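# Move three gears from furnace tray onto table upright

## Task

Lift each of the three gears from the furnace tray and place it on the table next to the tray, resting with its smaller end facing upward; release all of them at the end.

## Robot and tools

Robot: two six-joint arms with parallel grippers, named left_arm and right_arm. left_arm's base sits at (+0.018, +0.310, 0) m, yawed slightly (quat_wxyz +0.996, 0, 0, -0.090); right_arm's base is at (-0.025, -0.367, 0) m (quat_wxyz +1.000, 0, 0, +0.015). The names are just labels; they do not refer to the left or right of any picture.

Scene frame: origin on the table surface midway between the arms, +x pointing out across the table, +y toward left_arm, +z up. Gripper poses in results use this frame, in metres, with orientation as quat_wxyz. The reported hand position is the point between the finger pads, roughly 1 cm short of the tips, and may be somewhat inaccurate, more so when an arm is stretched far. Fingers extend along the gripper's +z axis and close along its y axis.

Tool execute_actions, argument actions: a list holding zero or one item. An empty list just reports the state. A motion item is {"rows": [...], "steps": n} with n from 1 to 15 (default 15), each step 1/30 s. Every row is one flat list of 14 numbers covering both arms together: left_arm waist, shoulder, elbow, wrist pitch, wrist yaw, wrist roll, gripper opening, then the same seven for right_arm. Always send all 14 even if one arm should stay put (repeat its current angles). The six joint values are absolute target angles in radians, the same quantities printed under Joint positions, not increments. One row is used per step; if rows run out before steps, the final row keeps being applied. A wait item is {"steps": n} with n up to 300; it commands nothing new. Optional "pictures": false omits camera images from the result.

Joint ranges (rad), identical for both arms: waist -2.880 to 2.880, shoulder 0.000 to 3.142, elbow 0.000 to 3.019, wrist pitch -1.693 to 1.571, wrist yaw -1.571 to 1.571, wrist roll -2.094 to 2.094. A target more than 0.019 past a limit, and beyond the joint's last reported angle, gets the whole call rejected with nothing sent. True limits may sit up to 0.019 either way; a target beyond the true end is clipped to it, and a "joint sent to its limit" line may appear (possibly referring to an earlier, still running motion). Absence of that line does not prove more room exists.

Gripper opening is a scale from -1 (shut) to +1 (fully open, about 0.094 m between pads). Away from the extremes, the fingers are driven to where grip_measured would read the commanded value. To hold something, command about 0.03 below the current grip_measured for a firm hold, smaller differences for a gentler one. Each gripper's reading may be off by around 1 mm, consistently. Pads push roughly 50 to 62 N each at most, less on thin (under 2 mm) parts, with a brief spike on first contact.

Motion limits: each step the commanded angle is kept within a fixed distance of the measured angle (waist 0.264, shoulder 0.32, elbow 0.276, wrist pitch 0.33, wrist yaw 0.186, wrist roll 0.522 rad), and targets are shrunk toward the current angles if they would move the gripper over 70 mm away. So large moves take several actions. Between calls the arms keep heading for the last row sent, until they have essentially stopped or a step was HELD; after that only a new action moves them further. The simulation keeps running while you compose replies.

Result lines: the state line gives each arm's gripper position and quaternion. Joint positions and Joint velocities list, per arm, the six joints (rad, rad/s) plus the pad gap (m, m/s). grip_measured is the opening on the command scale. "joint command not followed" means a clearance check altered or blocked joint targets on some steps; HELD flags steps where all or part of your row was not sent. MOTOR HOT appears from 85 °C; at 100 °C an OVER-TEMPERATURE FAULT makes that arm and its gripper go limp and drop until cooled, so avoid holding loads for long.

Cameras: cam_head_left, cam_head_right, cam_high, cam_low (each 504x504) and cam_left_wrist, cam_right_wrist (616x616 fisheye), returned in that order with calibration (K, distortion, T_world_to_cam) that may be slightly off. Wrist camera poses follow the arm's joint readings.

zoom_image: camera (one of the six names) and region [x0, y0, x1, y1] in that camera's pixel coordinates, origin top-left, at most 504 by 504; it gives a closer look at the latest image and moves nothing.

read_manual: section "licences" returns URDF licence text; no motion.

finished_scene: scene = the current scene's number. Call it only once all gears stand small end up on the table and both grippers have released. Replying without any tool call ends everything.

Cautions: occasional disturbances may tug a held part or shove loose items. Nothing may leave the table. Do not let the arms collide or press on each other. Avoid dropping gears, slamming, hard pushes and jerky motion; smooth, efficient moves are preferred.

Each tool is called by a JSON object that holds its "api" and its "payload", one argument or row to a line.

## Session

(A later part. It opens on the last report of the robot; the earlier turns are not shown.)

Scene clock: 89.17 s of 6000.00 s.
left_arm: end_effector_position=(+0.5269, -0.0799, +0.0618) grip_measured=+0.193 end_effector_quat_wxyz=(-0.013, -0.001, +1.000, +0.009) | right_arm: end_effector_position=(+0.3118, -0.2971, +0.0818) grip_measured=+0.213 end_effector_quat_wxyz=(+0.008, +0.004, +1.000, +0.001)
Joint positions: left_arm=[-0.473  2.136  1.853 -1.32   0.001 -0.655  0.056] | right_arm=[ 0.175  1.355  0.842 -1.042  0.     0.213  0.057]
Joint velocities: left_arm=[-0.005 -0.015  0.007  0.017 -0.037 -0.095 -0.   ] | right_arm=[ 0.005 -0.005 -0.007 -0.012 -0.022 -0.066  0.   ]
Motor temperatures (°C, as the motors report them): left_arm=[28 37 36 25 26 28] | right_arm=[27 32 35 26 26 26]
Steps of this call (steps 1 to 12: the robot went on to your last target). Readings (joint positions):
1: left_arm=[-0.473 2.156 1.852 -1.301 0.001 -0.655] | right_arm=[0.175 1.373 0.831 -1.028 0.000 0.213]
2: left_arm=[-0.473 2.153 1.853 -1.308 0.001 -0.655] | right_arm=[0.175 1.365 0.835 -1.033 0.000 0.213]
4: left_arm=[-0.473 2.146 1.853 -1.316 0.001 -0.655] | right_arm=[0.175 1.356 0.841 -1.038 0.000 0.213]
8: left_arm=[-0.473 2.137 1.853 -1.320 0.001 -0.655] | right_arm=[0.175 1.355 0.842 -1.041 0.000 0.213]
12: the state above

{"api": "execute_actions", "payload": {
  "actions": [
    {"rows":[[-0.47,2.07,1.92,-1.34,0,-0.66,0.15,0.16,1.344,0.894,-1.05,0,0.2,0.165],[-0.47,2.065,1.925,-1.345,0,-0.66,0.15,0.135,1.344,0.894,-1.05,0,0.2,0.165],[-0.47,2.06,1.93,-1.35,0,-0.66,0.15,0.105,1.344,0.894,-1.05,0,0.2,0.165],[-0.47,2.055,1.935,-1.36,0,-0.66,0.15,0.07,1.344,0.894,-1.05,0,0.2,0.165],[-0.47,2.05,1.94,-1.37,0,-0.66,0.15,0.03,1.344,0.894,-1.05,0,0.2,0.165],[-0.47,2.045,1.945,-1.38,0,-0.66,0.15,-0.01,1.344,0.894,-1.05,0,0.2,0.165],[-0.47,2.04,1.95,-1.39,0,-0.66,0.15,-0.05,1.344,0.894,-1.05,0,0.2,0.165],[-0.47,2.035,1.955,-1.4,0,-0.66,0.15,-0.09,1.344,0.894,-1.05,0,0.2,0.165],[-0.47,2.03,1.96,-1.41,0,-0.66,0.15,-0.13,1.344,0.894,-1.05,0,0.2,0.165],[-0.47,2.03,1.96,-1.41,0,-0.66,0.15,-0.17,1.344,0.894,-1.05,0,0.2,0.165],[-0.47,2.03,1.96,-1.41,0,-0.66,0.15,-0.205,1.344,0.894,-1.05,0,0.2,0.165],[-0.47,2.03,1.96,-1.41,0,-0.66,0.15,-0.235,1.344,0.894,-1.05,0,0.2,0.165],[-0.47,2.03,1.96,-1.41,0,-0.66,0.15,-0.26,1.344,0.894,-1.05,0,0.2,0.165],[-0.47,2.03,1.96,-1.41,0,-0.66,0.15,-0.285,1.344,0.894,-1.05,0,0.2,0.165],[-0.47,2.03,1.96,-1.41,0,-0.66,0.15,-0.3,1.344,0.894,-1.05,0,0.2,0.165]],"steps":15}
  ],
  "pictures": false
}}

{"api": "execute_actions", "payload": {
  "actions": [
    {"rows":[[-0.45,2.03,1.96,-1.41,0,-0.66,0.15,-0.3,1.36,0.85,-1.03,0,0.2,0.165],[-0.43,2.03,1.96,-1.41,0,-0.66,0.15,-0.3,1.367,0.844,-1.02,0,0.2,0.165],[-0.41,2.03,1.96,-1.41,0,-0.66,0.15,-0.3,1.374,0.838,-1.01,0,0.2,0.165],[-0.385,2.03,1.96,-1.41,0,-0.66,0.15,-0.3,1.381,0.832,-0.998,0,0.2,0.165],[-0.36,2.03,1.96,-1.41,0,-0.66,0.15,-0.3,1.388,0.826,-0.986,0,0.2,0.165],[-0.33,2.03,1.96,-1.41,0,-0.66,0.15,-0.3,1.395,0.82,-0.974,0,0.2,0.165],[-0.3,2.03,1.96,-1.41,0,-0.66,0.15,-0.3,1.402,0.814,-0.962,0,0.2,0.165],[-0.27,2.03,1.96,-1.41,0,-0.66,0.15,-0.3,1.409,0.808,-0.95,0,0.2,0.165],[-0.24,2.03,1.96,-1.41,0,-0.66,0.15,-0.3,1.416,0.802,-0.938,0,0.2,0.165],[-0.21,2.03,1.96,-1.41,0,-0.66,0.15,-0.3,1.423,0.796,-0.926,0,0.2,0.165],[-0.18,2.03,1.96,-1.41,0,-0.66,0.15,-0.3,1.43,0.79,-0.914,0,0.2,0.165],[-0.15,2.03,1.96,-1.41,0,-0.66,0.15,-0.3,1.437,0.785,-0.902,0,0.2,0.165],[-0.12,2.03,1.96,-1.41,0,-0.66,0.15,-0.3,1.444,0.78,-0.89,0,0.2,0.165],[-0.09,2.03,1.96,-1.41,0,-0.66,0.15,-0.3,1.45,0.776,-0.88,0,0.2,0.165],[-0.06,2.03,1.96,-1.41,0,-0.66,0.15,-0.3,1.455,0.772,-0.87,0,0.2,0.165]],"steps":15}
  ],
  "pictures": false
}}

{"api": "execute_actions", "payload": {
  "actions": [
    {"rows":[[-0.03,2.03,1.96,-1.41,0,-0.66,0.15,-0.3,1.455,0.772,-0.87,0,0.2,0.165],[0.0,2.03,1.96,-1.41,0,-0.66,0.15,-0.3,1.455,0.772,-0.87,0,0.2,0.165],[0.03,2.03,1.96,-1.41,0,-0.66,0.15,-0.3,1.455,0.772,-0.87,0,0.2,0.165],[0.06,2.03,1.96,-1.41,0,-0.66,0.15,-0.3,1.455,0.772,-0.87,0,0.2,0.165],[0.09,2.03,1.96,-1.41,0,-0.66,0.15,-0.3,1.455,0.772,-0.87,0,0.2,0.165],[0.12,2.03,1.96,-1.41,0,-0.66,0.15,-0.3,1.455,0.772,-0.87,0,0.2,0.165],[0.15,2.03,1.96,-1.41,0,-0.66,0.15,-0.3,1.455,0.772,-0.87,0,0.2,0.165],[0.18,2.03,1.96,-1.41,0,-0.66,0.15,-0.3,1.455,0.772,-0.87,0,0.2,0.165],[0.21,2.03,1.96,-1.41,0,-0.66,0.15,-0.3,1.455,0.772,-0.87,0,0.2,0.165],[0.24,2.03,1.96,-1.41,0,-0.66,0.15,-0.3,1.455,0.772,-0.87,0,0.2,0.165],[0.265,2.03,1.96,-1.41,0,-0.66,0.15,-0.3,1.455,0.772,-0.87,0,0.2,0.165],[0.29,2.03,1.96,-1.41,0,-0.66,0.15,-0.3,1.455,0.772,-0.87,0,0.2,0.165],[0.31,2.03,1.96,-1.41,0,-0.66,0.15,-0.3,1.455,0.772,-0.87,0,0.2,0.165],[0.33,2.03,1.96,-1.41,0,-0.66,0.15,-0.3,1.455,0.772,-0.87,0,0.2,0.165],[0.35,2.03,1.96,-1.41,0,-0.66,0.15,-0.3,1.455,0.772,-0.87,0,0.2,0.165]],"steps":15}
  ],
  "pictures": false
}}

{"api": "execute_actions", "payload": {
  "actions": [
    {"rows":[[0.365,2.03,1.96,-1.41,0,-0.66,0.15,-0.3,1.455,0.772,-0.87,0,0.2,0.165],[0.378,2.03,1.96,-1.41,0,-0.66,0.15,-0.3,1.455,0.772,-0.87,0,0.2,0.165],[0.39,2.03,1.96,-1.41,0,-0.66,0.15,-0.3,1.455,0.772,-0.87,0,0.2,0.165],[0.4,2.03,1.96,-1.41,0,-0.66,0.15,-0.3,1.455,0.772,-0.87,0,0.2,0.165]],"steps":12}
  ]
}}

Scene clock: 123.63 s of 6000.00 s.
left_arm: end_effector_position=(+0.5249, -0.0784, +0.1000) grip_measured=+0.193 end_effector_quat_wxyz=(-0.011, -0.001, +1.000, +0.008) | right_arm: end_effector_position=(+0.3082, -0.4519, +0.0818) grip_measured=+0.213 end_effector_quat_wxyz=(+0.008, +0.228, +0.974, -0.001)
Joint positions: left_arm=[-0.473  2.098  1.893 -1.392  0.001 -0.655  0.056] | right_arm=[-0.279  1.355  0.842 -1.042  0.001  0.211  0.057]
Joint velocities: left_arm=[-0.005 -0.112  0.1   -0.046 -0.037 -0.037  0.001] | right_arm=[-0.757 -0.005  0.002 -0.007 -0.051 -0.037  0.   ]
Motor temperatures (°C, as the motors report them): left_arm=[28 42 42 25 26 28] | right_arm=[27 32 41 26 26 26]
Steps of this call (steps 1 to 30: the robot went on to your last target; steps 31 to 90: nothing new was sent; then 30.97 s passed at rest; steps 91 to 105: all 15 steps of this action). Readings (joint positions):
91: left_arm=[-0.473 2.135 1.854 -1.321 0.001 -0.655] | right_arm=[0.175 1.355 0.842 -1.042 0.000 0.213]
92: left_arm=[-0.473 2.135 1.856 -1.324 0.001 -0.655] | right_arm=[0.172 1.355 0.842 -1.042 0.000 0.213]
94: left_arm=[-0.473 2.134 1.861 -1.331 0.001 -0.655] | right_arm=[0.149 1.355 0.842 -1.042 -0.002 0.212]
98: left_arm=[-0.473 2.125 1.872 -1.357 0.001 -0.655] | right_arm=[0.010 1.355 0.842 -1.042 -0.004 0.211]
105: the state above

Scene clock: 124.13 s of 6000.00 s.
left_arm: end_effector_position=(+0.6070, +0.0542, +0.1170) grip_measured=+0.193 end_effector_quat_wxyz=(+0.001, -0.123, +0.992, -0.002) | right_arm: end_effector_position=(+0.3033, -0.4604, +0.0264) grip_measured=+0.213 end_effector_quat_wxyz=(-0.002, +0.241, +0.971, -0.001)
Joint positions: left_arm=[-0.229  2.077  1.904 -1.394  0.002 -0.655  0.056] | right_arm=[-0.305  1.458  0.771 -0.888  0.003  0.211  0.057]
Joint velocities: left_arm=[ 0.864 -0.005  0.007  0.007  0.037 -0.037  0.001] | right_arm=[ 0.005  0.464 -0.178  0.505  0.066 -0.051 -0.001]
Motor temperatures (°C, as the motors report them): left_arm=[28 42 42 25 26 28] | right_arm=[27 32 40 26 26 26]
Steps of this call (steps 1 to 15: all 15 steps of this action). Readings (joint positions):
1: left_arm=[-0.473 2.094 1.896 -1.393 0.001 -0.655] | right_arm=[-0.300 1.355 0.842 -1.042 0.002 0.211]
2: left_arm=[-0.471 2.090 1.900 -1.394 0.001 -0.655] | right_arm=[-0.313 1.356 0.842 -1.040 0.002 0.211]
4: left_arm=[-0.461 2.083 1.904 -1.394 0.001 -0.655] | right_arm=[-0.318 1.361 0.840 -1.027 0.003 0.211]
8: left_arm=[-0.408 2.077 1.904 -1.394 0.002 -0.655] | right_arm=[-0.308 1.386 0.821 -0.982 0.003 0.211]
15: the state above

Scene clock: 124.63 s of 6000.00 s.
left_arm: end_effector_position=(+0.6583, +0.3588, +0.1170) grip_measured=+0.193 end_effector_quat_wxyz=(+0.001, -0.358, +0.934, -0.001) | right_arm: end_effector_position=(+0.3042, -0.4606, +0.0181) grip_measured=+0.213 end_effector_quat_wxyz=(-0.003, +0.241, +0.971, -0.001)
Joint positions: left_arm=[ 0.257  2.077  1.904 -1.394  0.002 -0.655  0.056] | right_arm=[-0.305  1.479  0.766 -0.863  0.003  0.211  0.057]
Joint velocities: left_arm=[ 0.962 -0.005  0.007 -0.007  0.037 -0.051 -0.001] | right_arm=[-0.005 -0.005 -0.002  0.002  0.081  0.007 -0.001]
Motor temperatures (°C, as the motors report them): left_arm=[28 42 42 25 26 28] | right_arm=[27 32 40 26 26 26]
Steps of this call (steps 1 to 15: all 15 steps of this action). Readings (joint positions):
1: left_arm=[-0.199 2.077 1.904 -1.394 0.002 -0.655] | right_arm=[-0.305 1.472 0.768 -0.877 0.003 0.211]
2: left_arm=[-0.168 2.077 1.904 -1.394 0.002 -0.655] | right_arm=[-0.305 1.482 0.766 -0.871 0.003 0.211]
4: left_arm=[-0.105 2.077 1.904 -1.394 0.002 -0.655] | right_arm=[-0.305 1.487 0.766 -0.868 0.003 0.211]
8: left_arm=[0.026 2.077 1.904 -1.394 0.002 -0.655] | right_arm=[-0.305 1.485 0.766 -0.863 0.003 0.211]
15: the state above

Scene clock: 125.03 s of 6000.00 s.
left_arm: end_effector_position=(+0.6383, +0.4775, +0.1173) grip_measured=+0.193 end_effector_quat_wxyz=(+0.003, -0.443, +0.896, +0.002) | right_arm: end_effector_position=(+0.3042, -0.4606, +0.0181) grip_measured=+0.213 end_effector_quat_wxyz=(-0.003, +0.241, +0.971, -0.001)
Joint positions: left_arm=[ 0.443  2.077  1.905 -1.394 -0.005 -0.655  0.056] | right_arm=[-0.305  1.479  0.766 -0.863  0.003  0.211  0.057]
Joint velocities: left_arm=[-0.19  -0.024 -0.007  0.002 -0.007 -0.022 -0.   ] | right_arm=[ 0.005 -0.005 -0.002  0.002 -0.051  0.066 -0.001]
Motor temperatures (°C, as the motors report them): left_arm=[28 42 42 25 26 28] | right_arm=[27 32 40 26 26 26]
Steps of this call (steps 1 to 12: all 12 steps of this action). Readings (joint positions):
1: left_arm=[0.289 2.077 1.904 -1.394 0.002 -0.655] | right_arm=[-0.305 1.479 0.766 -0.863 0.003 0.211]
2: left_arm=[0.320 2.077 1.904 -1.394 0.002 -0.655] | right_arm=[-0.305 1.479 0.766 -0.863 0.003 0.211]
4: left_arm=[0.378 2.077 1.905 -1.394 0.001 -0.655] | right_arm=[-0.305 1.479 0.766 -0.863 0.003 0.211]
8: left_arm=[0.447 2.077 1.905 -1.394 -0.005 -0.655] | right_arm=[-0.305 1.479 0.766 -0.863 0.003 0.211]
12: the state above
camera_calibration (this result's frames):
cam_left_wrist: T_world_to_cam=[[0.784286, -0.62031, -0.0105055, -0.202955], [-0.493454, -0.633982, 0.595458, 0.551846], [-0.376029, -0.461825, -0.803318, 0.675207], [0, 0, 0, 1]] pos_world=[0.685383, 0.535793, 0.211673]
cam_right_wrist: T_world_to_cam=[[-0.464771, -0.885399, 0.00752491, -0.272151], [-0.71013, 0.377817, 0.594112, 0.384524], [-0.528869, 0.270782, -0.804347, 0.422191], [0, 0, 0, 1]] pos_world=[0.369858, -0.500563, 0.113186]

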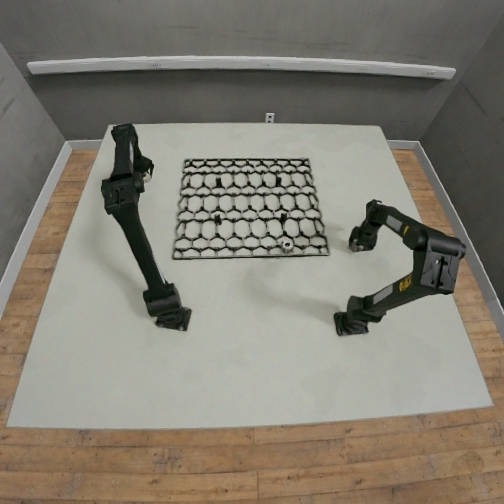

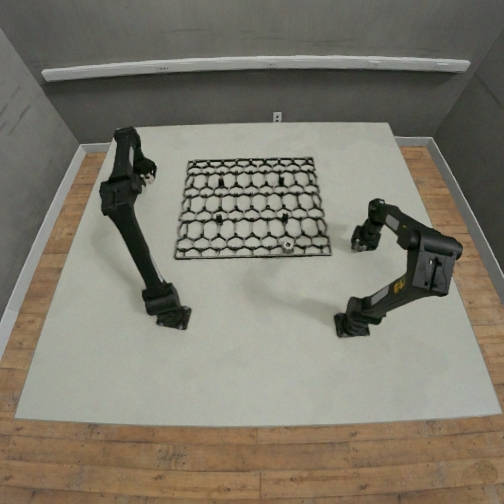

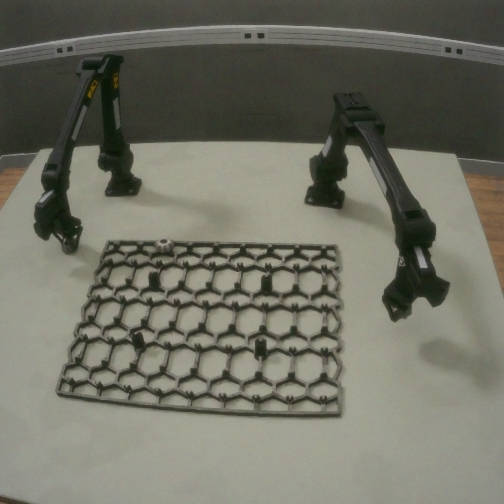

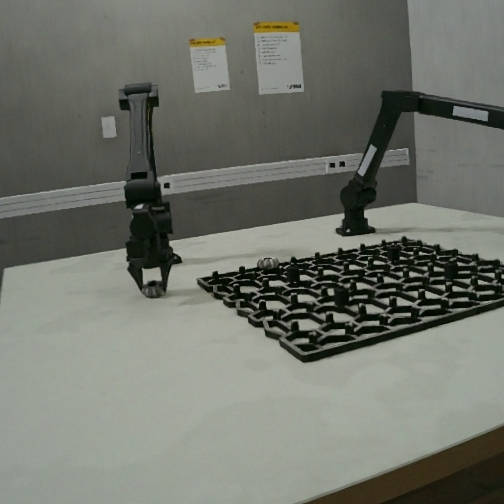

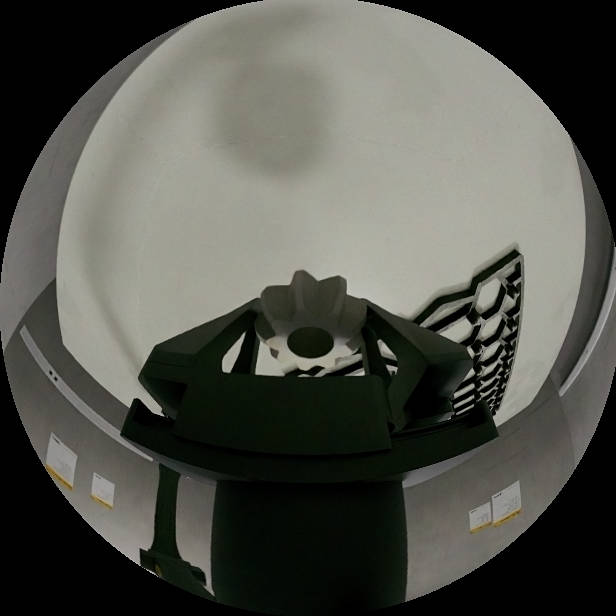

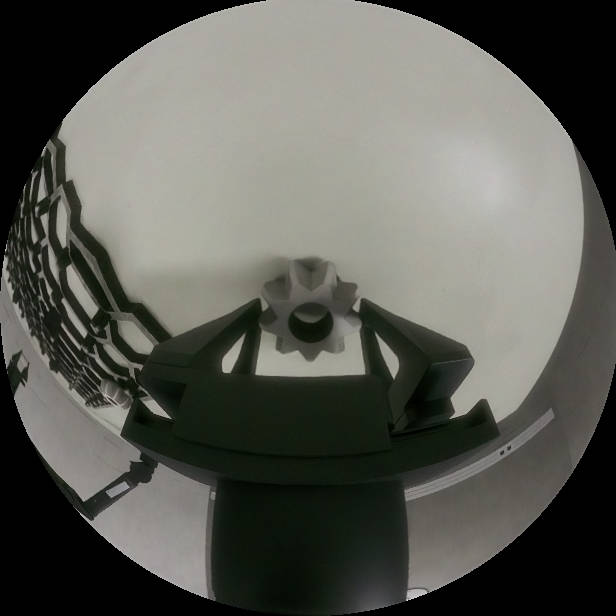

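{"api": "execute_actions", "payload": {
  "actions": []
}}

Scene clock: 139.23 s of 6000.00 s.
left_arm: end_effector_position=(+0.6456, +0.4473, +0.1173) grip_measured=+0.193 end_effector_quat_wxyz=(+0.002, -0.422, +0.907, +0.000) | right_arm: end_effector_position=(+0.3048, -0.4608, +0.0186) grip_measured=+0.213 end_effector_quat_wxyz=(-0.001, +0.241, +0.971, -0.002)
Joint positions: left_arm=[ 0.395  2.077  1.905 -1.394 -0.001 -0.655  0.056] | right_arm=[-0.305  1.477  0.766 -0.861  0.004  0.211  0.057]
Joint velocities: left_arm=[-0.015  0.005 -0.002 -0.002 -0.007 -0.007 -0.   ] | right_arm=[-0.005 -0.024  0.007 -0.012  0.051  0.095 -0.   ]
Motor temperatures (°C, as the motors report them): left_arm=[28 42 43 25 26 28] | right_arm=[27 33 37 26 26 26]
Steps of this call (steps 1 to 30: the robot went on to your last target; steps 31 to 130: nothing new was sent; then 9.87 s passed at rest). Readings (joint positions):
1: left_arm=[0.436 2.077 1.905 -1.394 -0.005 -0.655] | right_arm=[-0.305 1.479 0.766 -0.863 0.003 0.211]
2: left_arm=[0.428 2.077 1.905 -1.394 -0.005 -0.655] | right_arm=[-0.305 1.479 0.766 -0.863 0.003 0.211]
4: left_arm=[0.414 2.077 1.905 -1.394 -0.003 -0.655] | right_arm=[-0.305 1.479 0.766 -0.863 0.003 0.211]
8: left_arm=[0.396 2.077 1.905 -1.394 -0.001 -0.655] | right_arm=[-0.305 1.479 0.766 -0.863 0.003 0.211]
130: the state above
All arms were judged still, so your last target was given up. Only a new action makes them travel on or press farther. Fingers that are still opening or closing keep moving.
camera_calibration (this result's frames):
cam_left_wrist: T_world_to_cam=[[0.754074, -0.656747, -0.00744296, -0.191983], [-0.523377, -0.607709, 0.5973, 0.543716], [-0.396798, -0.446513, -0.801984, 0.670452], [0, 0, 0, 1]] pos_world=[0.695372, 0.503702, 0.211502]
cam_right_wrist: T_world_to_cam=[[-0.464454, -0.885565, 0.00756155, -0.272196], [-0.712112, 0.378531, 0.591279, 0.385723], [-0.526479, 0.269237, -0.806431, 0.421554], [0, 0, 0, 1]] pos_world=[0.370194, -0.500554, 0.113942]

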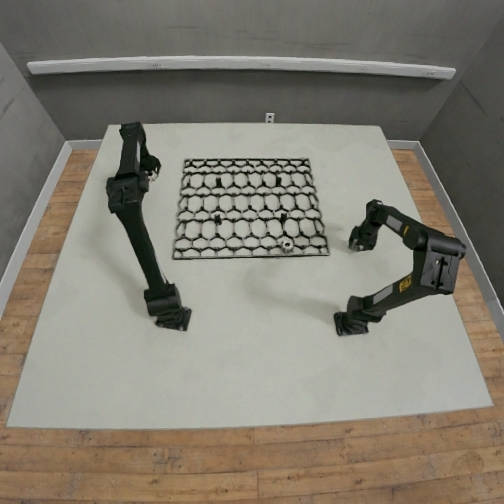

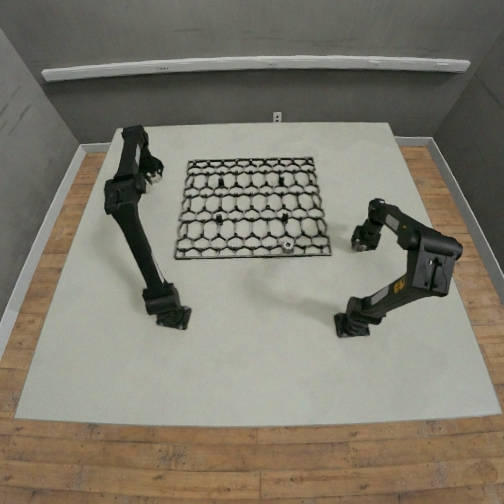

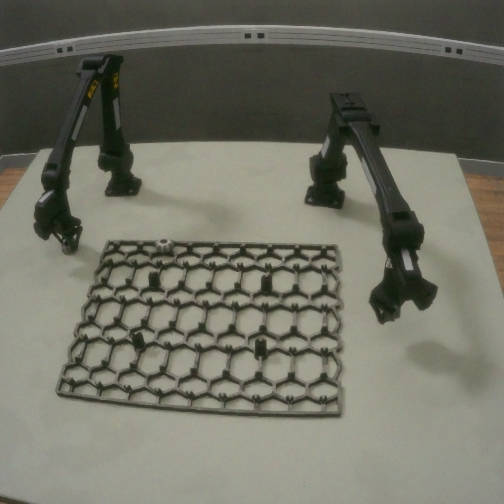

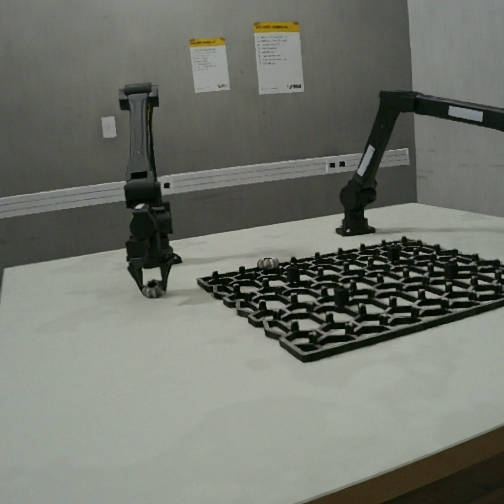

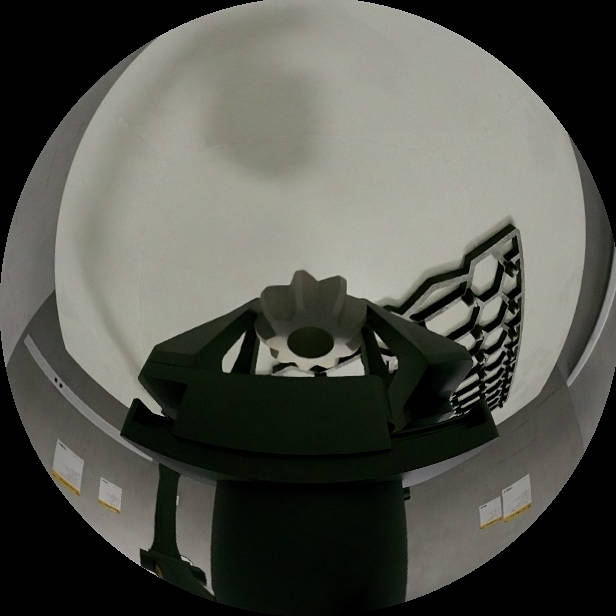

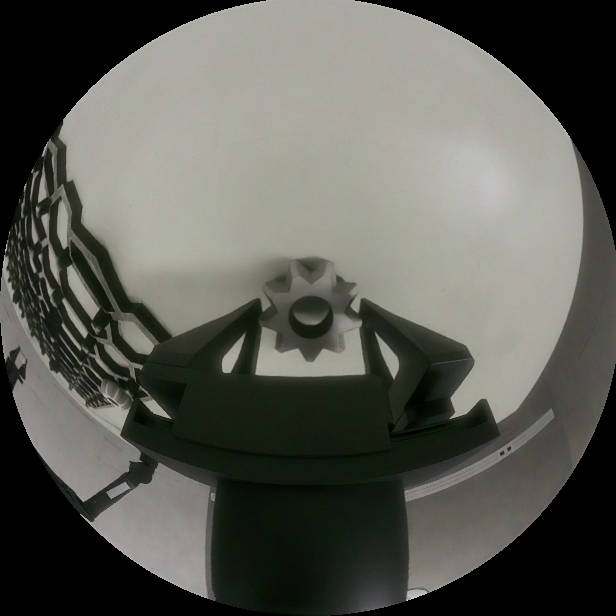

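{"api": "execute_actions", "payload": {
  "actions": [
    {"rows":[[0.40,2.085,1.90,-1.385,0,-0.66,0.15,-0.30,1.485,0.768,-0.855,0,0.2,0.18],[0.40,2.095,1.89,-1.37,0,-0.66,0.15,-0.30,1.488,0.768,-0.85,0,0.2,0.19],[0.40,2.105,1.88,-1.35,0,-0.66,0.15,-0.30,1.491,0.768,-0.845,0,0.2,0.19],[0.40,2.115,1.87,-1.33,0,-0.66,0.15,-0.30,1.494,0.768,-0.84,0,0.2,0.19],[0.40,2.125,1.86,-1.31,0,-0.66,0.15,-0.30,1.497,0.768,-0.835,0,0.2,0.19],[0.40,2.135,1.85,-1.29,0,-0.66,0.15,-0.30,1.50,0.768,-0.83,0,0.2,0.19],[0.40,2.145,1.84,-1.27,0,-0.66,0.15,-0.30,1.503,0.768,-0.83,0,0.2,0.19],[0.40,2.15,1.835,-1.255,0,-0.66,0.15,-0.30,1.506,0.768,-0.83,0,0.2,0.19],[0.40,2.155,1.83,-1.24,0,-0.66,0.15,-0.30,1.508,0.768,-0.83,0,0.2,0.19],[0.40,2.16,1.825,-1.225,0,-0.66,0.15,-0.30,1.51,0.768,-0.83,0,0.2,0.19],[0.40,2.16,1.82,-1.21,0,-0.66,0.15,-0.30,1.51,0.768,-0.83,0,0.2,0.19]],"steps":15}
  ]
}}

{"api": "execute_actions", "payload": {
  "actions": [
    {"steps":20}
  ]
}}

Scene clock: 149.20 s of 6000.00 s.
left_arm: end_effector_position=(+0.6459, +0.4474, +0.0247) grip_measured=+0.193 end_effector_quat_wxyz=(-0.009, -0.422, +0.907, +0.003) | right_arm: end_effector_position=(+0.3077, -0.4615, +0.0154) grip_measured=+0.213 end_effector_quat_wxyz=(+0.002, +0.241, +0.971, -0.002)
Joint positions: left_arm=[ 0.395  2.165  1.803 -1.227 -0.001 -0.655  0.056] | right_arm=[-0.305  1.487  0.766 -0.845  0.003  0.211  0.057]
Joint velocities: left_arm=[-0.005  0.19  -0.085  0.022 -0.081 -0.022  0.   ] | right_arm=[-0.024 -0.015 -0.017 -0.012  0.051  0.022 -0.   ]
Motor temperatures (°C, as the motors report them): left_arm=[28 43 43 25 26 28] | right_arm=[27 33 36 26 26 26]
Steps of this call (steps 1 to 90: nothing new was sent; then 6.47 s passed at rest; steps 91 to 105: all 15 steps of this action). Readings (joint positions):
91: left_arm=[0.395 2.077 1.903 -1.394 -0.001 -0.655] | right_arm=[-0.305 1.477 0.766 -0.861 0.004 0.211]
92: left_arm=[0.395 2.077 1.899 -1.392 -0.001 -0.655] | right_arm=[-0.305 1.478 0.766 -0.861 0.004 0.211]
94: left_arm=[0.395 2.078 1.884 -1.374 -0.001 -0.655] | right_arm=[-0.305 1.479 0.766 -0.859 0.004 0.211]
98: left_arm=[0.395 2.097 1.845 -1.306 -0.001 -0.655] | right_arm=[-0.305 1.484 0.766 -0.846 0.004 0.211]
105: the state above
camera_calibration (this result's frames):
cam_left_wrist: T_world_to_cam=[[0.753739, -0.65682, -0.0215391, -0.192242], [-0.509403, -0.604649, 0.612298, 0.588398], [-0.415193, -0.450541, -0.790334, 0.609777], [0, 0, 0, 1]] pos_world=[0.697807, 0.504235, 0.117512]
cam_right_wrist: T_world_to_cam=[[-0.464498, -0.885555, 0.00576848, -0.271442], [-0.716063, 0.379411, 0.585919, 0.391671], [-0.521052, 0.268028, -0.810349, 0.418541], [0, 0, 0, 1]] pos_world=[0.372459, -0.501162, 0.111242]

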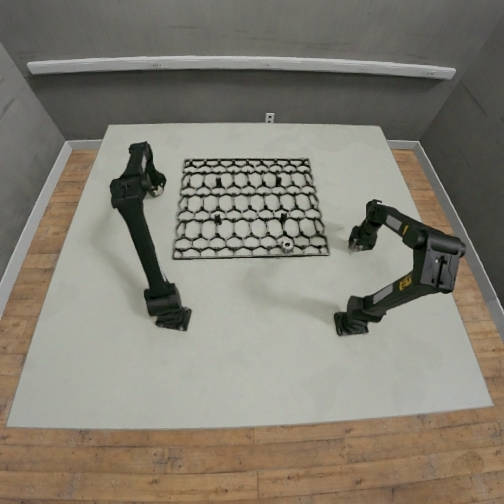

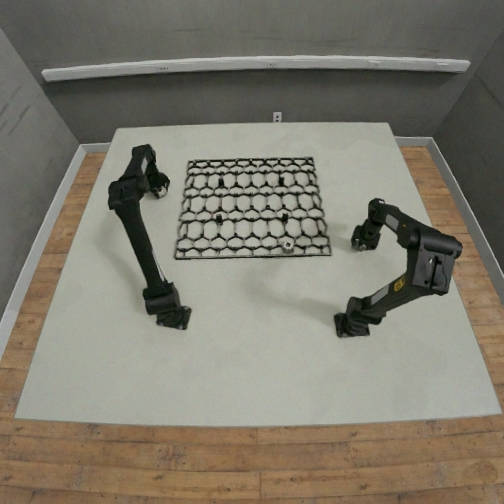

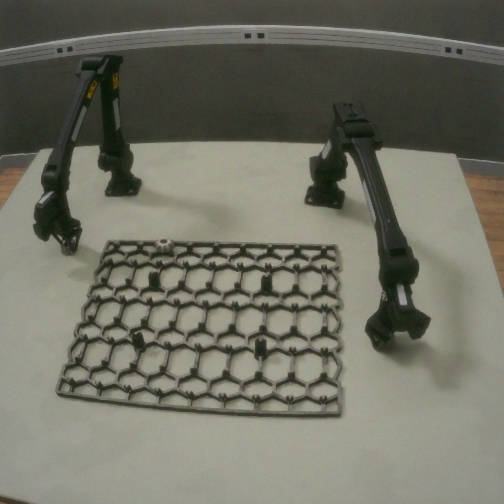

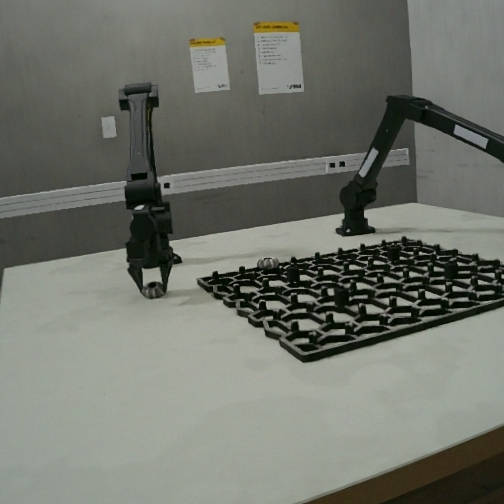

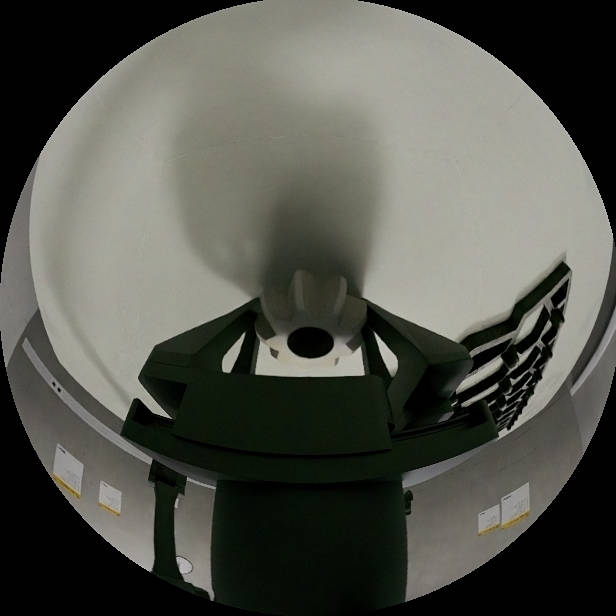

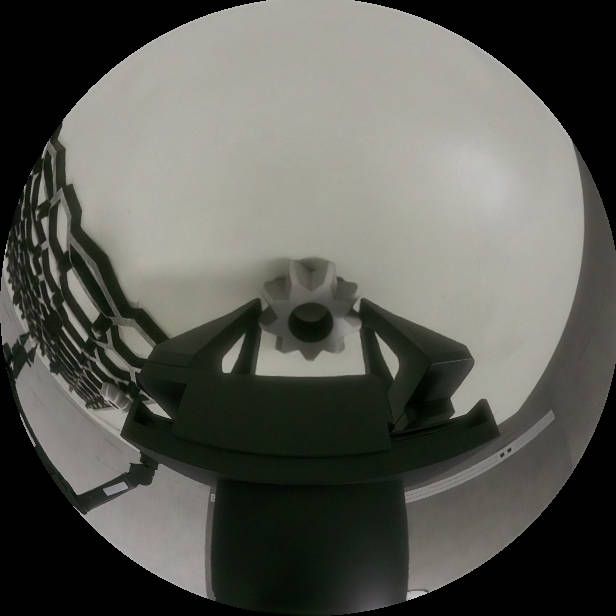

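Scene clock: 149.87 s of 6000.00 s.
left_arm: end_effector_position=(+0.6460, +0.4477, +0.0218) grip_measured=+0.192 end_effector_quat_wxyz=(-0.009, -0.423, +0.906, +0.002) | right_arm: end_effector_position=(+0.3077, -0.4615, +0.0154) grip_measured=+0.213 end_effector_quat_wxyz=(+0.002, +0.241, +0.971, -0.002)
Joint positions: left_arm=[ 0.396  2.169  1.8   -1.222 -0.001 -0.656  0.056] | right_arm=[-0.305  1.487  0.766 -0.845  0.003  0.211  0.057]
Joint velocities: left_arm=[-0.015  0.005 -0.012  0.012  0.095 -0.022 -0.001] | right_arm=[-0.005 -0.005 -0.007 -0.017  0.037  0.022  0.001]
Motor temperatures (°C, as the motors report them): left_arm=[28 43 43 25 26 28] | right_arm=[27 32 36 26 26 26]
Steps of this call (steps 1 to 15: the robot went on to your last target; steps 16 to 20: nothing new was sent). Readings (joint positions):
1: left_arm=[0.395 2.170 1.800 -1.227 -0.001 -0.656] | right_arm=[-0.305 1.487 0.766 -0.845 0.003 0.211]
2: left_arm=[0.396 2.170 1.800 -1.225 -0.001 -0.656] | right_arm=[-0.305 1.487 0.766 -0.845 0.003 0.211]
4: left_arm=[0.396 2.169 1.800 -1.222 -0.001 -0.656] | right_arm=[-0.305 1.487 0.766 -0.845 0.003 0.211]
8: left_arm=[0.396 2.169 1.800 -1.222 -0.001 -0.656] | right_arm=[-0.305 1.487 0.766 -0.845 0.003 0.211]
20: the state above
All arms were judged still, so your last target was given up. Only a new action makes them travel on or press farther. Fingers that are still opening or closing keep moving.
camera_calibration (this result's frames):
cam_left_wrist: T_world_to_cam=[[0.754754, -0.655674, -0.0209382, -0.193296], [-0.50857, -0.604985, 0.612658, 0.590093], [-0.414371, -0.451757, -0.790071, 0.607649], [0, 0, 0, 1]] pos_world=[0.697787, 0.504768, 0.114514]
cam_right_wrist: T_world_to_cam=[[-0.464498, -0.885555, 0.00576848, -0.271442], [-0.716063, 0.379411, 0.585919, 0.391671], [-0.521052, 0.268028, -0.810349, 0.418541], [0, 0, 0, 1]] pos_world=[0.372459, -0.501162, 0.111242]

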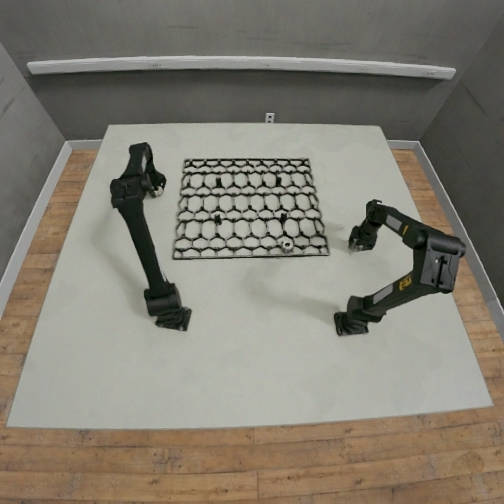

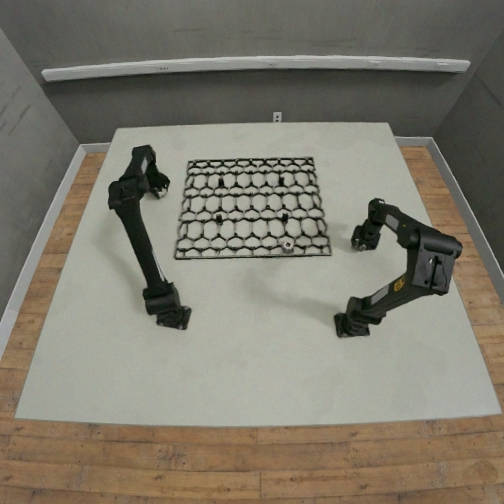

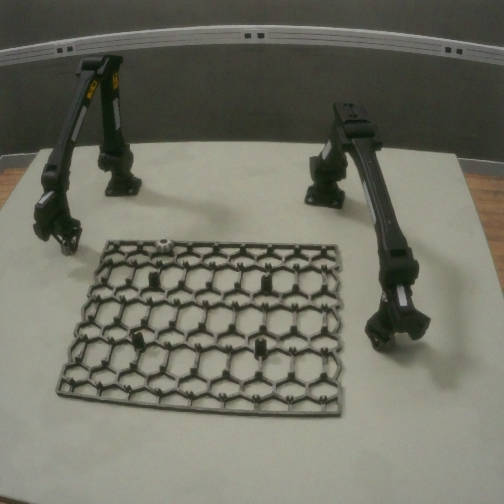

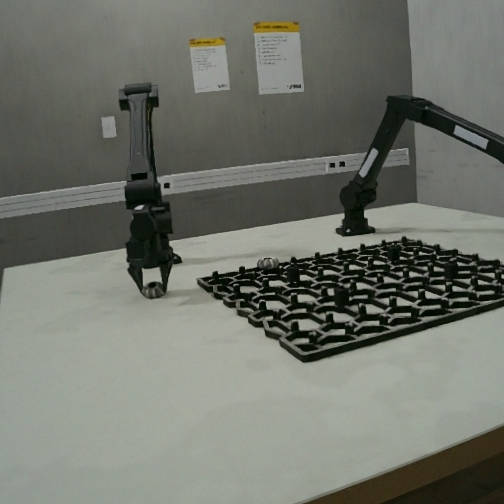

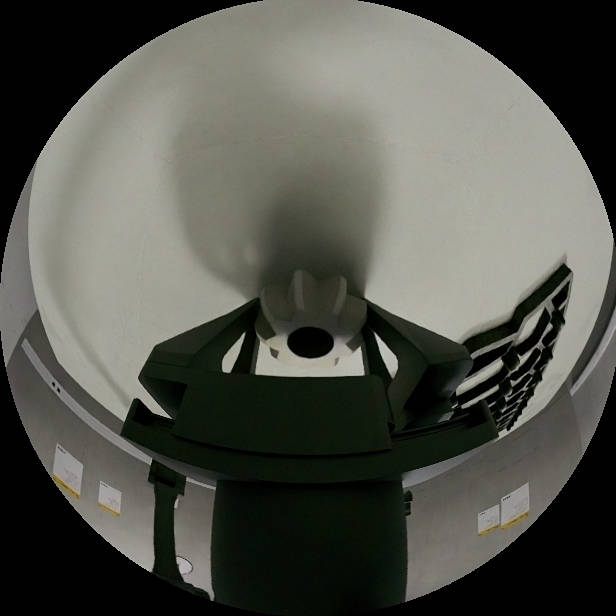

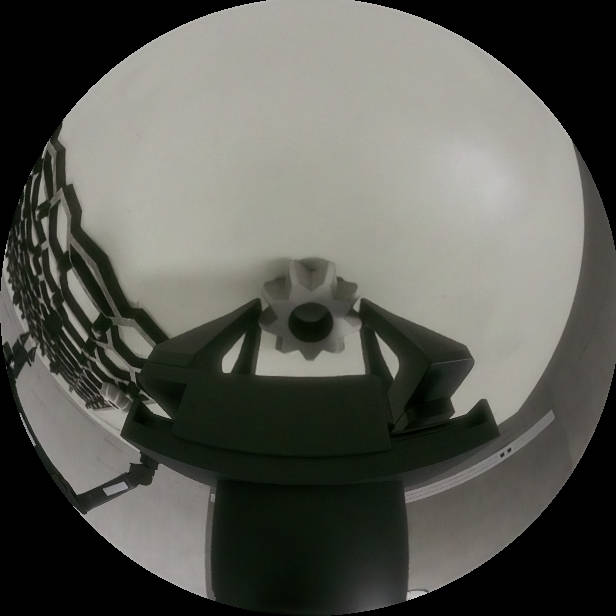

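{"api": "execute_actions", "payload": {
  "actions": [
    {"rows":[[0.40,2.162,1.815,-1.22,0,-0.66,0.17,-0.30,1.512,0.766,-0.83,0,0.2,0.195],[0.40,2.164,1.812,-1.22,0,-0.66,0.175,-0.30,1.516,0.764,-0.83,0,0.2,0.2],[0.40,2.166,1.81,-1.22,0,-0.66,0.18,-0.30,1.52,0.762,-0.825,0,0.2,0.2],[0.40,2.168,1.81,-1.22,0,-0.66,0.18,-0.30,1.524,0.76,-0.82,0,0.2,0.2],[0.40,2.17,1.81,-1.22,0,-0.66,0.18,-0.30,1.528,0.76,-0.815,0,0.2,0.2],[0.40,2.17,1.81,-1.22,0,-0.66,0.18,-0.30,1.532,0.76,-0.81,0,0.2,0.2]],"steps":15}
  ]
}}

Scene clock: 157.97 s of 6000.00 s.
left_arm: end_effector_position=(+0.6460, +0.4477, +0.0218) grip_measured=+0.194 end_effector_quat_wxyz=(-0.009, -0.423, +0.906, +0.002) | right_arm: end_effector_position=(+0.3101, -0.4622, +0.0106) grip_measured=+0.213 end_effector_quat_wxyz=(+0.003, +0.241, +0.971, -0.002)
Joint positions: left_arm=[ 0.396  2.169  1.8   -1.222 -0.001 -0.656  0.056] | right_arm=[-0.305  1.502  0.766 -0.827  0.003  0.211  0.057]
Joint velocities: left_arm=[ 0.005  0.005  0.002 -0.002 -0.051  0.066  0.001] | right_arm=[-0.005  0.005  0.012  0.012 -0.007 -0.037  0.001]
Motor temperatures (°C, as the motors report them): left_arm=[28 42 42 25 26 28] | right_arm=[27 32 36 26 26 26]
Steps of this call (steps 1 to 90: nothing new was sent; then 4.60 s passed at rest; steps 91 to 105: all 15 steps of this action). Readings (joint positions):
91: left_arm=[0.396 2.169 1.800 -1.222 -0.001 -0.656] | right_arm=[-0.305 1.488 0.766 -0.845 0.003 0.211]
92: left_arm=[0.396 2.169 1.800 -1.222 -0.001 -0.656] | right_arm=[-0.305 1.488 0.766 -0.845 0.003 0.211]
94: left_arm=[0.396 2.169 1.800 -1.222 -0.001 -0.656] | right_arm=[-0.305 1.490 0.766 -0.842 0.003 0.211]
98: left_arm=[0.396 2.169 1.800 -1.222 -0.001 -0.656] | right_arm=[-0.305 1.502 0.766 -0.829 0.003 0.211]
105: the state above
camera_calibration (this result's frames):
cam_left_wrist: T_world_to_cam=[[0.754754, -0.655674, -0.0209382, -0.193296], [-0.50857, -0.604985, 0.612658, 0.590093], [-0.414371, -0.451757, -0.790071, 0.607649], [0, 0, 0, 1]] pos_world=[0.697787, 0.504768, 0.114514]
cam_right_wrist: T_world_to_cam=[[-0.46451, -0.885552, 0.00529513, -0.270892], [-0.717351, 0.379775, 0.584104, 0.397038], [-0.519266, 0.267524, -0.811661, 0.415284], [0, 0, 0, 1]] pos_world=[0.374626, -0.501773, 0.106593]

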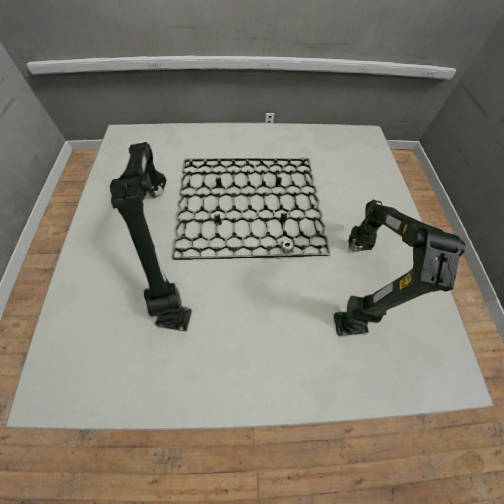

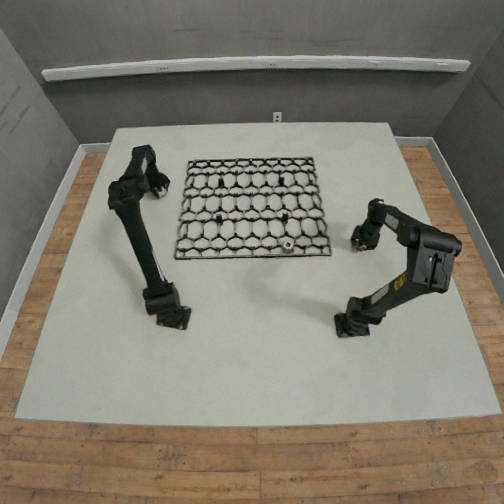

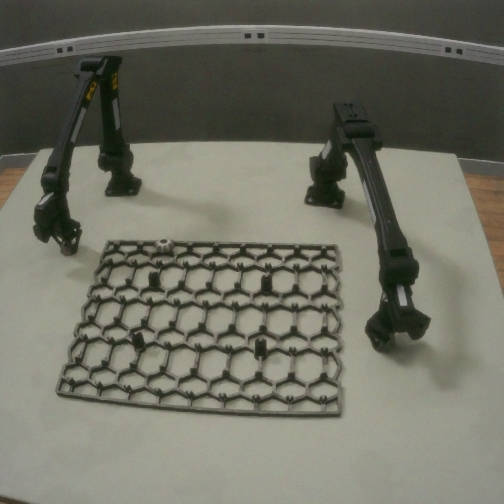

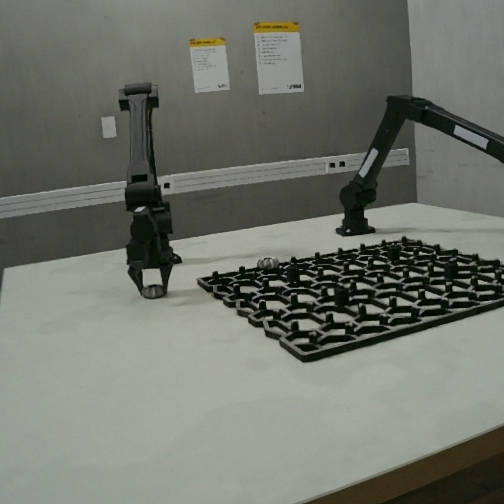

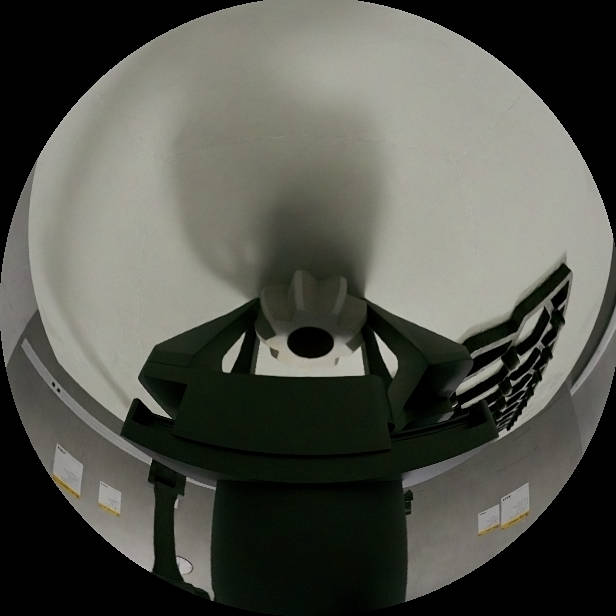

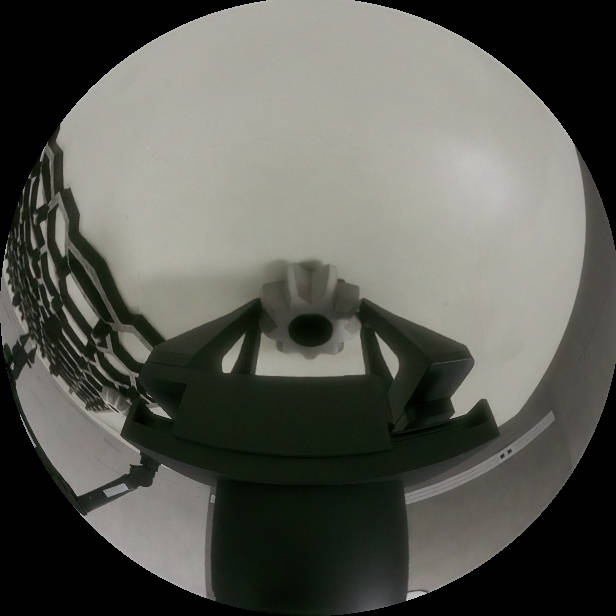

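Both down. Release.

{"api": "execute_actions", "payload": {
  "actions": [
    {"rows":[[0.40,2.165,1.81,-1.22,0,-0.66,0.19,-0.30,1.52,0.766,-0.82,0,0.2,0.21],[0.40,2.165,1.81,-1.22,0,-0.66,0.2,-0.30,1.51,0.766,-0.82,0,0.2,0.22],[0.40,2.165,1.81,-1.22,0,-0.66,0.21,-0.30,1.505,0.766,-0.82,0,0.2,0.23],[0.40,2.165,1.81,-1.22,0,-0.66,0.23,-0.30,1.505,0.766,-0.82,0,0.2,0.25],[0.40,2.165,1.81,-1.22,0,-0.66,0.26,-0.30,1.505,0.766,-0.82,0,0.2,0.28],[0.40,2.165,1.81,-1.22,0,-0.66,0.3,-0.30,1.505,0.766,-0.82,0,0.2,0.32],[0.40,2.165,1.81,-1.22,0,-0.66,0.36,-0.30,1.505,0.766,-0.82,0,0.2,0.38],[0.40,2.165,1.81,-1.22,0,-0.66,0.44,-0.30,1.505,0.766,-0.82,0,0.2,0.45],[0.40,2.165,1.81,-1.22,0,-0.66,0.52,-0.30,1.505,0.766,-0.82,0,0.2,0.52],[0.40,2.165,1.81,-1.22,0,-0.66,0.6,-0.30,1.505,0.766,-0.82,0,0.2,0.6]],"steps":15}
  ],
  "pictures": false
}}

{"api": "execute_actions", "payload": {
  "actions": [
    {"rows":[[0.40,2.15,1.83,-1.24,0,-0.66,0.6,-0.30,1.49,0.78,-0.85,0,0.2,0.6],[0.40,2.135,1.85,-1.265,0,-0.66,0.6,-0.30,1.47,0.80,-0.89,0,0.2,0.6],[0.40,2.12,1.87,-1.29,0,-0.66,0.6,-0.30,1.45,0.82,-0.93,0,0.2,0.6],[0.40,2.105,1.89,-1.315,0,-0.66,0.6,-0.30,1.43,0.84,-0.97,0,0.2,0.6],[0.40,2.09,1.91,-1.34,0,-0.66,0.6,-0.30,1.41,0.86,-1.01,0,0.2,0.6],[0.40,2.075,1.925,-1.365,0,-0.66,0.6,-0.30,1.39,0.88,-1.05,0,0.2,0.6],[0.40,2.06,1.94,-1.39,0,-0.66,0.6,-0.30,1.37,0.90,-1.08,0,0.2,0.6],[0.40,2.05,1.95,-1.41,0,-0.66,0.6,-0.30,1.35,0.91,-1.11,0,0.2,0.6]],"steps":15}
  ]
}}

Scene clock: 169.57 s of 6000.00 s.
left_arm: end_effector_position=(+0.6460, +0.4477, +0.0218) grip_measured=+0.597 end_effector_quat_wxyz=(-0.009, -0.423, +0.906, +0.002) | right_arm: end_effector_position=(+0.3104, -0.4623, +0.0111) grip_measured=+0.598 end_effector_quat_wxyz=(+0.004, +0.241, +0.971, -0.002)
Joint positions: left_arm=[ 0.396  2.169  1.8   -1.222 -0.001 -0.656  0.075] | right_arm=[-0.305  1.501  0.766 -0.827  0.003  0.211  0.075]
Joint velocities: left_arm=[ 0.005 -0.015  0.002 -0.017  0.081 -0.081  0.001] | right_arm=[-0.005 -0.005 -0.012  0.027  0.007 -0.007  0.001]
Motor temperatures (°C, as the motors report them): left_arm=[28 42 40 25 26 28] | right_arm=[27 32 35 26 26 26]
Steps of this call (steps 1 to 15: the robot went on to your last target; steps 16 to 90: nothing new was sent; then 8.10 s passed at rest; steps 91 to 105: all 15 steps of this action). Readings (joint positions):
91: left_arm=[0.396 2.169 1.800 -1.222 -0.001 -0.656] | right_arm=[-0.305 1.502 0.766 -0.827 0.003 0.211]
92: left_arm=[0.396 2.169 1.800 -1.222 -0.001 -0.656] | right_arm=[-0.305 1.501 0.766 -0.827 0.003 0.211]
94: left_arm=[0.396 2.169 1.800 -1.222 -0.001 -0.656] | right_arm=[-0.305 1.501 0.766 -0.827 0.003 0.211]
98: left_arm=[0.396 2.169 1.800 -1.222 -0.001 -0.656] | right_arm=[-0.305 1.501 0.766 -0.827 0.003 0.211]
105: the state above

Scene clock: 170.07 s of 6000.00 s.
left_arm: end_effector_position=(+0.6454, +0.4476, +0.1102) grip_measured=+0.597 end_effector_quat_wxyz=(-0.002, -0.423, +0.906, +0.001) | right_arm: end_effector_position=(+0.3122, -0.4628, +0.1070) grip_measured=+0.598 end_effector_quat_wxyz=(+0.018, +0.241, +0.970, -0.002)
Joint positions: left_arm=[ 0.396  2.088  1.903 -1.391 -0.001 -0.656  0.075] | right_arm=[-0.305  1.324  0.887 -1.097  0.003  0.211  0.075]
Joint velocities: left_arm=[ 0.005 -0.298  0.173 -0.071  0.007  0.022 -0.   ] | right_arm=[-0.005 -0.015  0.002 -0.037 -0.007 -0.037 -0.   ]
Motor temperatures (°C, as the motors report them): left_arm=[28 42 40 25 26 28] | right_arm=[27 32 35 26 26 26]
Steps of this call (steps 1 to 15: all 15 steps of this action). Readings (joint positions):
1: left_arm=[0.396 2.169 1.800 -1.222 -0.001 -0.656] | right_arm=[-0.305 1.501 0.766 -0.829 0.003 0.211]
2: left_arm=[0.396 2.169 1.802 -1.228 -0.001 -0.656] | right_arm=[-0.305 1.500 0.766 -0.840 0.003 0.211]
4: left_arm=[0.396 2.169 1.814 -1.261 -0.001 -0.656] | right_arm=[-0.305 1.489 0.770 -0.894 0.003 0.211]
8: left_arm=[0.396 2.154 1.848 -1.328 -0.001 -0.656] | right_arm=[-0.305 1.426 0.816 -1.040 0.003 0.211]
15: the state above
camera_calibration (this result's frames):
cam_left_wrist: T_world_to_cam=[[0.754984, -0.655623, -0.0125182, -0.192211], [-0.516955, -0.606828, 0.603753, 0.542809], [-0.403431, -0.449353, -0.797073, 0.669835], [0, 0, 0, 1]] pos_world=[0.695956, 0.504366, 0.203779]
cam_right_wrist: T_world_to_cam=[[-0.464574, -0.885534, -0.000938918, -0.270251], [-0.733945, 0.384452, 0.55993, 0.352396], [-0.495476, 0.260818, -0.828539, 0.486099], [0, 0, 0, 1]] pos_world=[0.373938, -0.501579, 0.205181]

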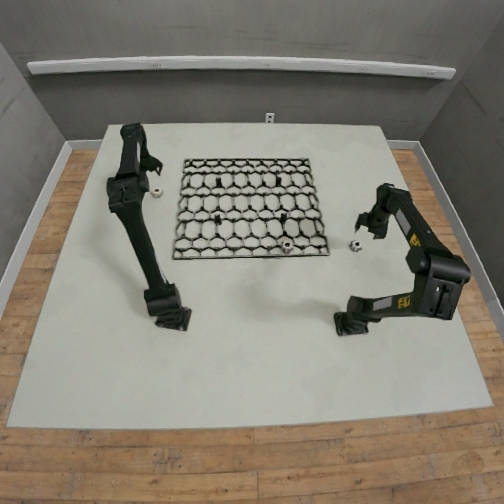

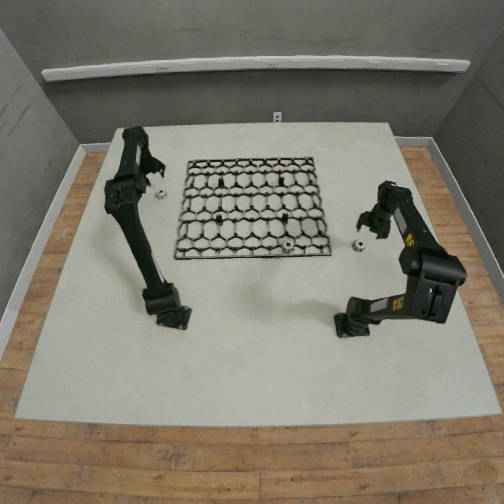

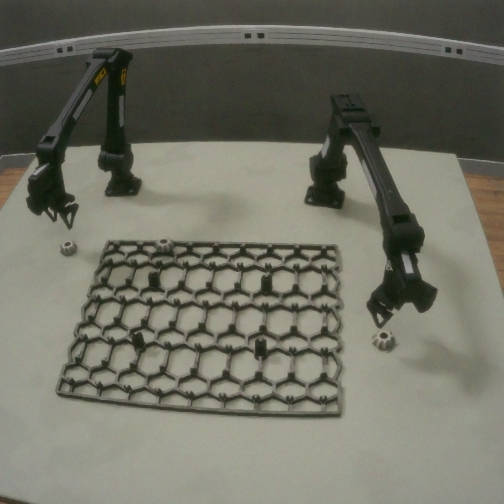

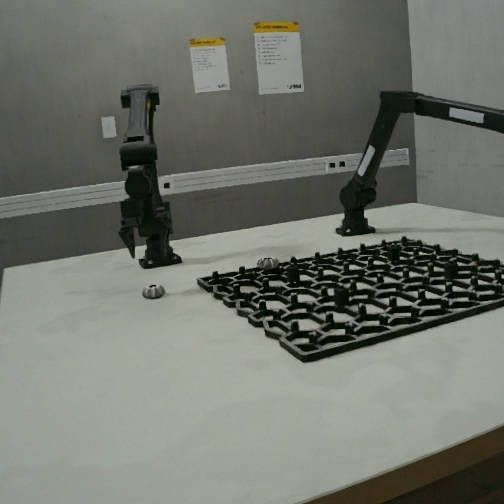

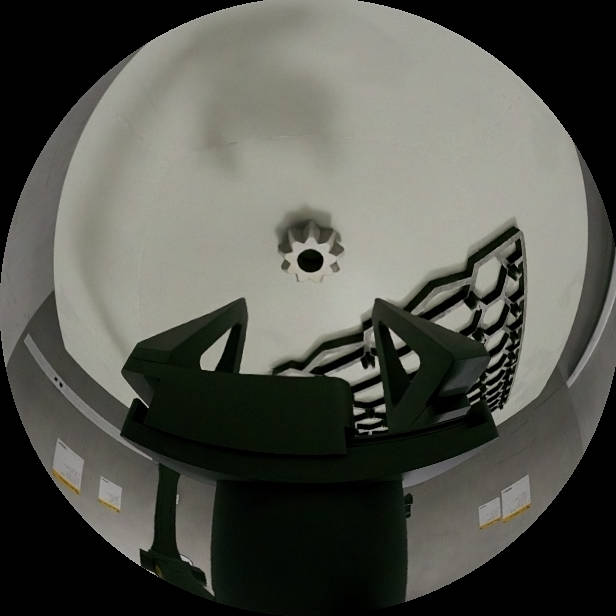

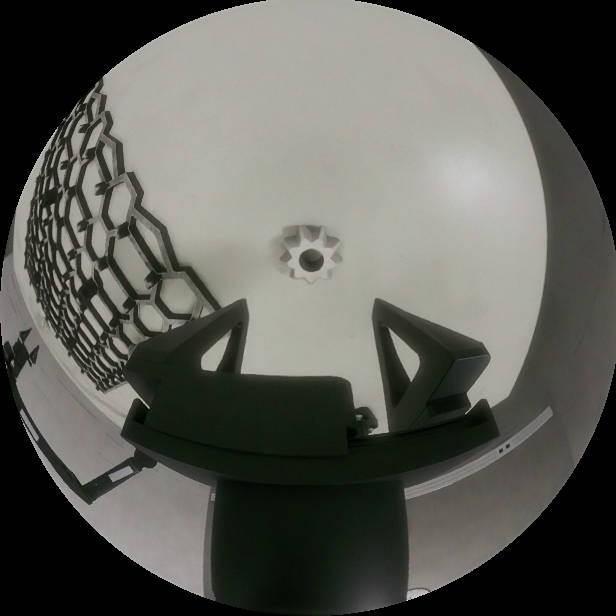

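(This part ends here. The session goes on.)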